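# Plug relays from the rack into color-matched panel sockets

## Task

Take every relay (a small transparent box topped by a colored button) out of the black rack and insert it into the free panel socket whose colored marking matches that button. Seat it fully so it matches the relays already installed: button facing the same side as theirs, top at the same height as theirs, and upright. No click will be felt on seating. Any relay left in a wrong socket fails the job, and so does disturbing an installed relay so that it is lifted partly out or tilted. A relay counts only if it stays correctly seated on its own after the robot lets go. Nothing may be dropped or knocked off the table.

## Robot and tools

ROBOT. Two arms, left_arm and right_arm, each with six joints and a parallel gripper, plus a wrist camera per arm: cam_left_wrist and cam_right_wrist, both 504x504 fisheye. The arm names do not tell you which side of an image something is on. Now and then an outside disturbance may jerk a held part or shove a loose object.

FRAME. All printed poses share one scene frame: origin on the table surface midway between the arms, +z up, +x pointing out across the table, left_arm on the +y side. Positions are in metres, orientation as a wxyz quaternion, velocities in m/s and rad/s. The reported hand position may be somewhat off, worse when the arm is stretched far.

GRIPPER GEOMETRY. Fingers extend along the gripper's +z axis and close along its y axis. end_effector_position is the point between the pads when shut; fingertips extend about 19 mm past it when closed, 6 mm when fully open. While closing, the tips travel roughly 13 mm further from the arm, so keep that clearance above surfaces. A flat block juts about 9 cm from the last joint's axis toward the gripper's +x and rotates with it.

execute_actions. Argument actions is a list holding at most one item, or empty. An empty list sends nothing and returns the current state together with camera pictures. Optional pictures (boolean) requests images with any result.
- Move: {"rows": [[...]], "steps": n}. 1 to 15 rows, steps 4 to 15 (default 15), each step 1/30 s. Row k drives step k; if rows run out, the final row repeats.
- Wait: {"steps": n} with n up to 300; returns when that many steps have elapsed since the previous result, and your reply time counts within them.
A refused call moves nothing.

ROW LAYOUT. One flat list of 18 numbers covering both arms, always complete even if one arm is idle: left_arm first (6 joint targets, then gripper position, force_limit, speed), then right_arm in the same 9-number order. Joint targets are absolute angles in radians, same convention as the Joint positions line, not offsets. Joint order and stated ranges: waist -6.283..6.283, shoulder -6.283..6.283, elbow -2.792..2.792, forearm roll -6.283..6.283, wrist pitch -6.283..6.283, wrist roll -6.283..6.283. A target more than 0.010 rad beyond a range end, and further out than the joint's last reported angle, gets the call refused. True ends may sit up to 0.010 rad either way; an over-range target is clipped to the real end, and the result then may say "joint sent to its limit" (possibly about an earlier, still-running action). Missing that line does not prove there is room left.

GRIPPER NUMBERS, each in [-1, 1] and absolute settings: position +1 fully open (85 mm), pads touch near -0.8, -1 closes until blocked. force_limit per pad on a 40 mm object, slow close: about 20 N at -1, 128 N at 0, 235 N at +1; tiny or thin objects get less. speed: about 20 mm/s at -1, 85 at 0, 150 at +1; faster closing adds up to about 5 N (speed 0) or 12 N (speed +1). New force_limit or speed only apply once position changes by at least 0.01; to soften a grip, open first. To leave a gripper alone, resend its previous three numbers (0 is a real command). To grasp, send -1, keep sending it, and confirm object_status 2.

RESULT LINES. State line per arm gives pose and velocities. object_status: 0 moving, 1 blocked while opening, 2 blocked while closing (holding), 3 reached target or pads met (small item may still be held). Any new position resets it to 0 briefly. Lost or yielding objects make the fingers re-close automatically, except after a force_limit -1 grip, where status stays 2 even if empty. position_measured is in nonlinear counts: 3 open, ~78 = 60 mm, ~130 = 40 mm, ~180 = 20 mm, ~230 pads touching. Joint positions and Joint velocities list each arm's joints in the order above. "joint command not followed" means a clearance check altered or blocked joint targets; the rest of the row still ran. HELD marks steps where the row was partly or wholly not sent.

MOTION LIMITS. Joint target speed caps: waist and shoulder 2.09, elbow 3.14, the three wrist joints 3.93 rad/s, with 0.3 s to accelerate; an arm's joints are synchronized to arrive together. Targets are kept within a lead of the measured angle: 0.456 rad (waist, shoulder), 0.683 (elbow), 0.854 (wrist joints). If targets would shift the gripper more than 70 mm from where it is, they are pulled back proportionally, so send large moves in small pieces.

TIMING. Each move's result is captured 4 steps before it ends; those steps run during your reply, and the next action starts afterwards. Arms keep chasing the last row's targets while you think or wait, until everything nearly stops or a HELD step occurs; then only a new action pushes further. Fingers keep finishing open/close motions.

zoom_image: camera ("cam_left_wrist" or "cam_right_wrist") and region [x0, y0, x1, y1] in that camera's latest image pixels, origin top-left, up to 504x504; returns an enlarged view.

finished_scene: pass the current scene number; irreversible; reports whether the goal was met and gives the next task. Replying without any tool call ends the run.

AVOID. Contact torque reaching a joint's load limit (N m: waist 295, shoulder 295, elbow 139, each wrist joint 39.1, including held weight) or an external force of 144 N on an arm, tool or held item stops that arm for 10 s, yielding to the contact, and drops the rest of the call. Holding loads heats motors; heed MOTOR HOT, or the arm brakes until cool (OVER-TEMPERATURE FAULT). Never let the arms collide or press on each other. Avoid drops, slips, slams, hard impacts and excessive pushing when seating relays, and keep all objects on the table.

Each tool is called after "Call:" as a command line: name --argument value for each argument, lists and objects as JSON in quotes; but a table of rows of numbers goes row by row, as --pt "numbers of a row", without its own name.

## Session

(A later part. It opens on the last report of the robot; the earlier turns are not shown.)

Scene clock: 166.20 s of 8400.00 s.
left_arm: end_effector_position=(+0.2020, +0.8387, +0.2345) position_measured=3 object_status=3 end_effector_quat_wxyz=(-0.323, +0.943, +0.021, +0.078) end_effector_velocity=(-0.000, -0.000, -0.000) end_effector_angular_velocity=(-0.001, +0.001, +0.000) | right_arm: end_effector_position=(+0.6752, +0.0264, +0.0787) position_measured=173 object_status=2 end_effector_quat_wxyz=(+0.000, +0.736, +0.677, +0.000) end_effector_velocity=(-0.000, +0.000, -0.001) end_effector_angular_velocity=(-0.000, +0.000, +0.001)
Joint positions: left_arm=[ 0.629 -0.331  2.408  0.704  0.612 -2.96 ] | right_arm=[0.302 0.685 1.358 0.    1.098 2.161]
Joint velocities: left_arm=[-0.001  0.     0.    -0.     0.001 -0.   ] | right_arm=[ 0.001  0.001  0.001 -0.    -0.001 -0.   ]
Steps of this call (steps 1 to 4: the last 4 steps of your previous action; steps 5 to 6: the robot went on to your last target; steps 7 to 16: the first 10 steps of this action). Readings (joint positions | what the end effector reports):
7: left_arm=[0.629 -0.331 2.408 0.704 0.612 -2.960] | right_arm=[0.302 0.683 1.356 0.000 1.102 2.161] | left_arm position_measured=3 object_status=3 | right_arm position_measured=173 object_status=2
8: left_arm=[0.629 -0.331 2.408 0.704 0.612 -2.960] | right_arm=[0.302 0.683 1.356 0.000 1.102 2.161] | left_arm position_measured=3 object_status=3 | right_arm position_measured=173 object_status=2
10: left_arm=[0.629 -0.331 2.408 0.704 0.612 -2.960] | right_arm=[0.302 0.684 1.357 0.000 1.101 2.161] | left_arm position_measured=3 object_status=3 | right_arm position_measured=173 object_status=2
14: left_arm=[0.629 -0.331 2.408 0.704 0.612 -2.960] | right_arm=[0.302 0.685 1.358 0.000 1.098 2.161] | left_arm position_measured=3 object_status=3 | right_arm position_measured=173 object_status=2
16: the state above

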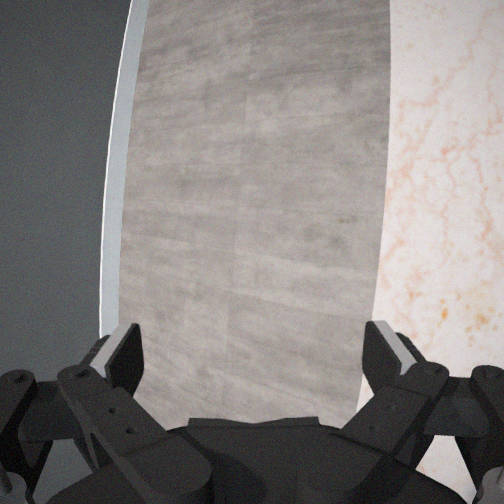

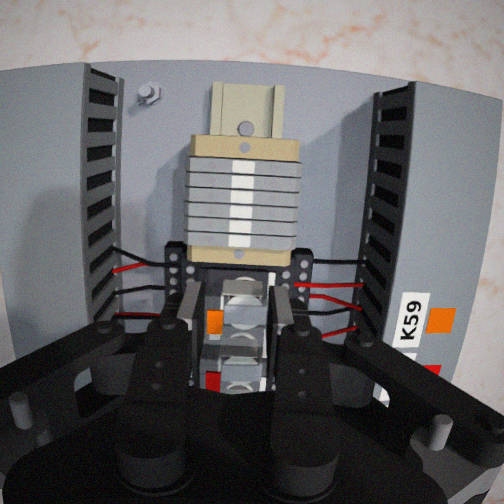

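Call:
execute_actions --actions '[{"rows":[[0.629,-0.331,2.408,0.704,0.612,-2.96,1,0,0,0.3016,0.6858,1.3582,0,1.0976,2.1607,0,0,0.5],[0.629,-0.331,2.408,0.704,0.612,-2.96,1,0,0,0.3016,0.6858,1.3582,0,1.0976,2.1607,0,0,0.5],[0.629,-0.331,2.408,0.704,0.612,-2.96,1,0,0,0.3016,0.6858,1.3582,0,1.0976,2.1607,0,0,0.5],[0.629,-0.331,2.408,0.704,0.612,-2.96,1,0,0,0.3016,0.6858,1.3582,0,1.0976,2.1607,0,0,0.5],[0.629,-0.331,2.408,0.704,0.612,-2.96,1,0,0,0.3016,0.6858,1.3582,0,1.0976,2.1607,0,0,0.5],[0.629,-0.331,2.408,0.704,0.612,-2.96,1,0,0,0.3016,0.6858,1.3582,0,1.0976,2.1607,0,0,0.5],[0.629,-0.331,2.408,0.704,0.612,-2.96,1,0,0,0.3016,0.6858,1.3582,0,1.0976,2.1607,0,0,0.5],[0.629,-0.331,2.408,0.704,0.612,-2.96,1,0,0,0.3016,0.6773,1.3504,0,1.1139,2.1607,0,0,0.5],[0.629,-0.331,2.408,0.704,0.612,-2.96,1,0,0,0.3016,0.6705,1.3436,0,1.1275,2.1607,0,0,0.5],[0.629,-0.331,2.408,0.704,0.612,-2.96,1,0,0,0.3016,0.6435,1.3116,0,1.1865,2.1607,0,0,0.5]],"steps":15}]'

Call:
execute_actions --actions '[{"rows":[[0.629,-0.331,2.408,0.704,0.612,-2.96,1,0,0,0.3016,0.6435,1.3116,0,1.1865,3.731,1,0,0.5]],"steps":15}]'

Call:
execute_actions --actions '[{"rows":[[0.629,-0.331,2.408,0.704,0.612,-2.96,1,0,0,0.3016,0.6435,1.3116,0,1.1865,3.731,1,0,0.5],[0.629,-0.331,2.408,0.704,0.612,-2.96,1,0,0,0.3016,0.6435,1.3116,0,1.1865,3.731,1,0,0.5],[0.629,-0.331,2.408,0.704,0.612,-2.96,1,0,0,0.3016,0.6435,1.3116,0,1.1865,3.731,1,0,0.5],[0.629,-0.331,2.408,0.704,0.612,-2.96,1,0,0,0.3016,0.6435,1.3116,0,1.1865,3.731,1,0,0.5],[0.629,-0.331,2.408,0.704,0.612,-2.96,1,0,0,0.3016,0.6705,1.3436,0,1.1275,3.731,1,0,0.5]],"steps":15}]' --pictures true

Call:
zoom_image --camera "cam_right_wrist" --region '[100,200,460,390]'

Scene clock: 167.03 s of 8400.00 s.
left_arm: end_effector_position=(+0.2020, +0.8387, +0.2345) position_measured=3 object_status=3 end_effector_quat_wxyz=(-0.323, +0.943, +0.021, +0.078) end_effector_velocity=(+0.000, -0.000, -0.000) end_effector_angular_velocity=(-0.000, -0.001, +0.001) | right_arm: end_effector_position=(+0.6753, +0.0264, +0.1059) position_measured=129 object_status=0 end_effector_quat_wxyz=(-0.000, +0.736, +0.677, -0.000) end_effector_velocity=(-0.012, -0.006, +0.514) end_effector_angular_velocity=(-0.023, +0.042, +0.001)
Joint positions: left_arm=[ 0.629 -0.331  2.408  0.704  0.612 -2.96 ] | right_arm=[ 0.302  0.666  1.338 -0.     1.138  2.161]
Joint velocities: left_arm=[-0.    -0.     0.    -0.    -0.    -0.002] | right_arm=[ 0.001 -0.357 -0.386 -0.     0.791 -0.   ]
Steps of this call (steps 1 to 4: the last 4 steps of your previous action; steps 5 to 14: the robot went on to your last target; steps 15 to 25: the first 11 steps of this action). Readings (joint positions | what the end effector reports):
15: left_arm=[0.629 -0.331 2.408 0.704 0.612 -2.960] | right_arm=[0.302 0.686 1.358 -0.000 1.098 2.161] | left_arm position_measured=3 object_status=3 | right_arm position_measured=173 object_status=0
16: left_arm=[0.629 -0.331 2.408 0.704 0.612 -2.960] | right_arm=[0.302 0.686 1.358 -0.000 1.098 2.161] | left_arm position_measured=3 object_status=3 | right_arm position_measured=173 object_status=0
18: left_arm=[0.629 -0.331 2.408 0.704 0.612 -2.960] | right_arm=[0.302 0.687 1.359 -0.000 1.097 2.161] | left_arm position_measured=3 object_status=3 | right_arm position_measured=159 object_status=0
22: left_arm=[0.629 -0.331 2.408 0.704 0.612 -2.960] | right_arm=[0.302 0.687 1.358 -0.000 1.097 2.161] | left_arm position_measured=3 object_status=3 | right_arm position_measured=132 object_status=0
25: the state above

Scene clock: 167.53 s of 8400.00 s.
left_arm: end_effector_position=(+0.2020, +0.8387, +0.2345) position_measured=3 object_status=3 end_effector_quat_wxyz=(-0.323, +0.943, +0.021, +0.078) end_effector_velocity=(+0.000, +0.000, +0.001) end_effector_angular_velocity=(+0.001, -0.002, -0.000) | right_arm: end_effector_position=(+0.6752, +0.0264, +0.1398) position_measured=45 object_status=0 end_effector_quat_wxyz=(-0.000, +0.925, +0.379, +0.000) end_effector_velocity=(+0.000, -0.001, +0.000) end_effector_angular_velocity=(+0.000, -0.000, -3.815)
Joint positions: left_arm=[ 0.629 -0.331  2.408  0.704  0.612 -2.96 ] | right_arm=[0.302 0.643 1.312 0.    1.186 2.869]
Joint velocities: left_arm=[ 0.    -0.    -0.001  0.    -0.001 -0.   ] | right_arm=[-0.001 -0.001  0.    -0.     0.     3.814]
Steps of this call (steps 1 to 4: the last 4 steps of your previous action; steps 5 to 15: the first 11 steps of this action). Readings (joint positions | what the end effector reports):
5: left_arm=[0.629 -0.331 2.408 0.704 0.612 -2.960] | right_arm=[0.302 0.643 1.312 0.000 1.186 2.161] | left_arm position_measured=3 object_status=3 | right_arm position_measured=129 object_status=0
6: left_arm=[0.629 -0.331 2.408 0.704 0.612 -2.960] | right_arm=[0.302 0.643 1.312 0.000 1.186 2.167] | left_arm position_measured=3 object_status=3 | right_arm position_measured=128 object_status=0
8: left_arm=[0.629 -0.331 2.408 0.704 0.612 -2.960] | right_arm=[0.302 0.643 1.312 0.000 1.186 2.224] | left_arm position_measured=3 object_status=3 | right_arm position_measured=115 object_status=0
12: left_arm=[0.629 -0.331 2.408 0.704 0.612 -2.960] | right_arm=[0.302 0.643 1.312 0.000 1.186 2.510] | left_arm position_measured=3 object_status=3 | right_arm position_measured=76 object_status=0
15: the state above

Scene clock: 168.03 s of 8400.00 s.
left_arm: end_effector_position=(+0.2020, +0.8387, +0.2345) position_measured=3 object_status=3 end_effector_quat_wxyz=(-0.323, +0.943, +0.021, +0.078) end_effector_velocity=(-0.000, +0.000, -0.000) end_effector_angular_velocity=(-0.000, +0.000, +0.001) | right_arm: end_effector_position=(+0.6753, +0.0264, +0.0989) position_measured=3 object_status=3 end_effector_quat_wxyz=(+0.000, +0.999, -0.042, -0.000) end_effector_velocity=(+0.001, +0.001, +0.004) end_effector_angular_velocity=(+0.004, -0.007, -0.002)
Joint positions: left_arm=[ 0.629 -0.331  2.408  0.704  0.612 -2.96 ] | right_arm=[ 0.302  0.671  1.343 -0.     1.128  3.731]
Joint velocities: left_arm=[ 0.001  0.    -0.    -0.     0.001 -0.001] | right_arm=[-0.    -0.004 -0.    -0.    -0.004  0.002]
Steps of this call (steps 1 to 4: the last 4 steps of your previous action; steps 5 to 15: the first 11 steps of this action). Readings (joint positions | what the end effector reports):
5: left_arm=[0.629 -0.331 2.408 0.704 0.612 -2.960] | right_arm=[0.302 0.643 1.312 0.000 1.186 3.455] | left_arm position_measured=3 object_status=3 | right_arm position_measured=6 object_status=0
6: left_arm=[0.629 -0.331 2.408 0.704 0.612 -2.960] | right_arm=[0.302 0.643 1.312 0.000 1.186 3.537] | left_arm position_measured=3 object_status=3 | right_arm position_measured=5 object_status=0
8: left_arm=[0.629 -0.331 2.408 0.704 0.612 -2.960] | right_arm=[0.302 0.643 1.312 0.000 1.186 3.657] | left_arm position_measured=3 object_status=3 | right_arm position_measured=3 object_status=0
12: left_arm=[0.629 -0.331 2.408 0.704 0.612 -2.960] | right_arm=[0.302 0.664 1.336 -0.000 1.142 3.730] | left_arm position_measured=3 object_status=3 | right_arm position_measured=3 object_status=0
15: the state above

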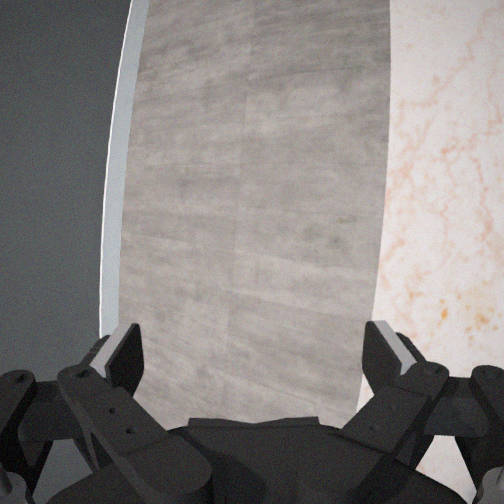

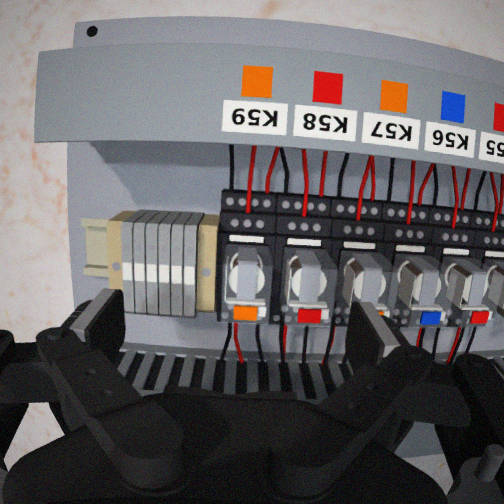

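Region (100, 200, 460, 390) of cam_right_wrist's 504x504 image, scaled by 1.400, with more detail than that image has; it fills the top 266 rows of this view, and the rest is white.

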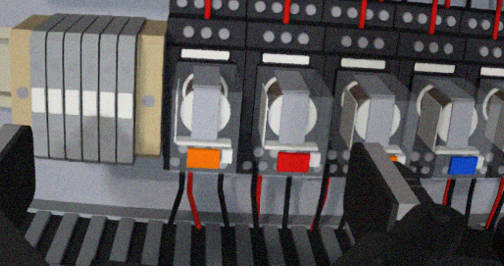

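Level. Lift a bit and finish.

Call:
execute_actions --actions '[{"rows":[[0.629,-0.331,2.408,0.704,0.612,-2.96,1,0,0,0.3016,0.6435,1.3116,0,1.1865,3.731,1,0,0.5]],"steps":12}]'

Call:
finished_scene --scene 1

Scene clock: 168.43 s of 8400.00 s.
left_arm: end_effector_position=(+0.2020, +0.8387, +0.2345) position_measured=3 object_status=3 end_effector_quat_wxyz=(-0.323, +0.943, +0.021, +0.078) end_effector_velocity=(-0.000, -0.000, -0.000) end_effector_angular_velocity=(-0.001, +0.001, +0.001) | right_arm: end_effector_position=(+0.6751, +0.0264, +0.1400) position_measured=3 object_status=3 end_effector_quat_wxyz=(-0.000, +0.999, -0.042, +0.000) end_effector_velocity=(-0.000, -0.001, -0.000) end_effector_angular_velocity=(-0.001, +0.002, -0.001)
Joint positions: left_arm=[ 0.629 -0.331  2.408  0.704  0.612 -2.96 ] | right_arm=[0.302 0.643 1.312 0.    1.186 3.731]
Joint velocities: left_arm=[-0.    -0.     0.     0.     0.001 -0.001] | right_arm=[-0.001  0.     0.    -0.     0.002  0.   ]
Steps of this call (steps 1 to 4: the last 4 steps of your previous action; steps 5 to 12: the first 8 steps of this action). Readings (joint positions | what the end effector reports):
5: left_arm=[0.629 -0.331 2.408 0.704 0.612 -2.960] | right_arm=[0.302 0.671 1.343 -0.000 1.128 3.731] | left_arm position_measured=3 object_status=3 | right_arm position_measured=3 object_status=3
6: left_arm=[0.629 -0.331 2.408 0.704 0.612 -2.960] | right_arm=[0.302 0.668 1.341 -0.000 1.134 3.731] | left_arm position_measured=3 object_status=3 | right_arm position_measured=3 object_status=3
8: left_arm=[0.629 -0.331 2.408 0.704 0.612 -2.960] | right_arm=[0.302 0.648 1.317 0.000 1.175 3.731] | left_arm position_measured=3 object_status=3 | right_arm position_measured=3 object_status=3
12: the state above

The scene is finished: the task was done.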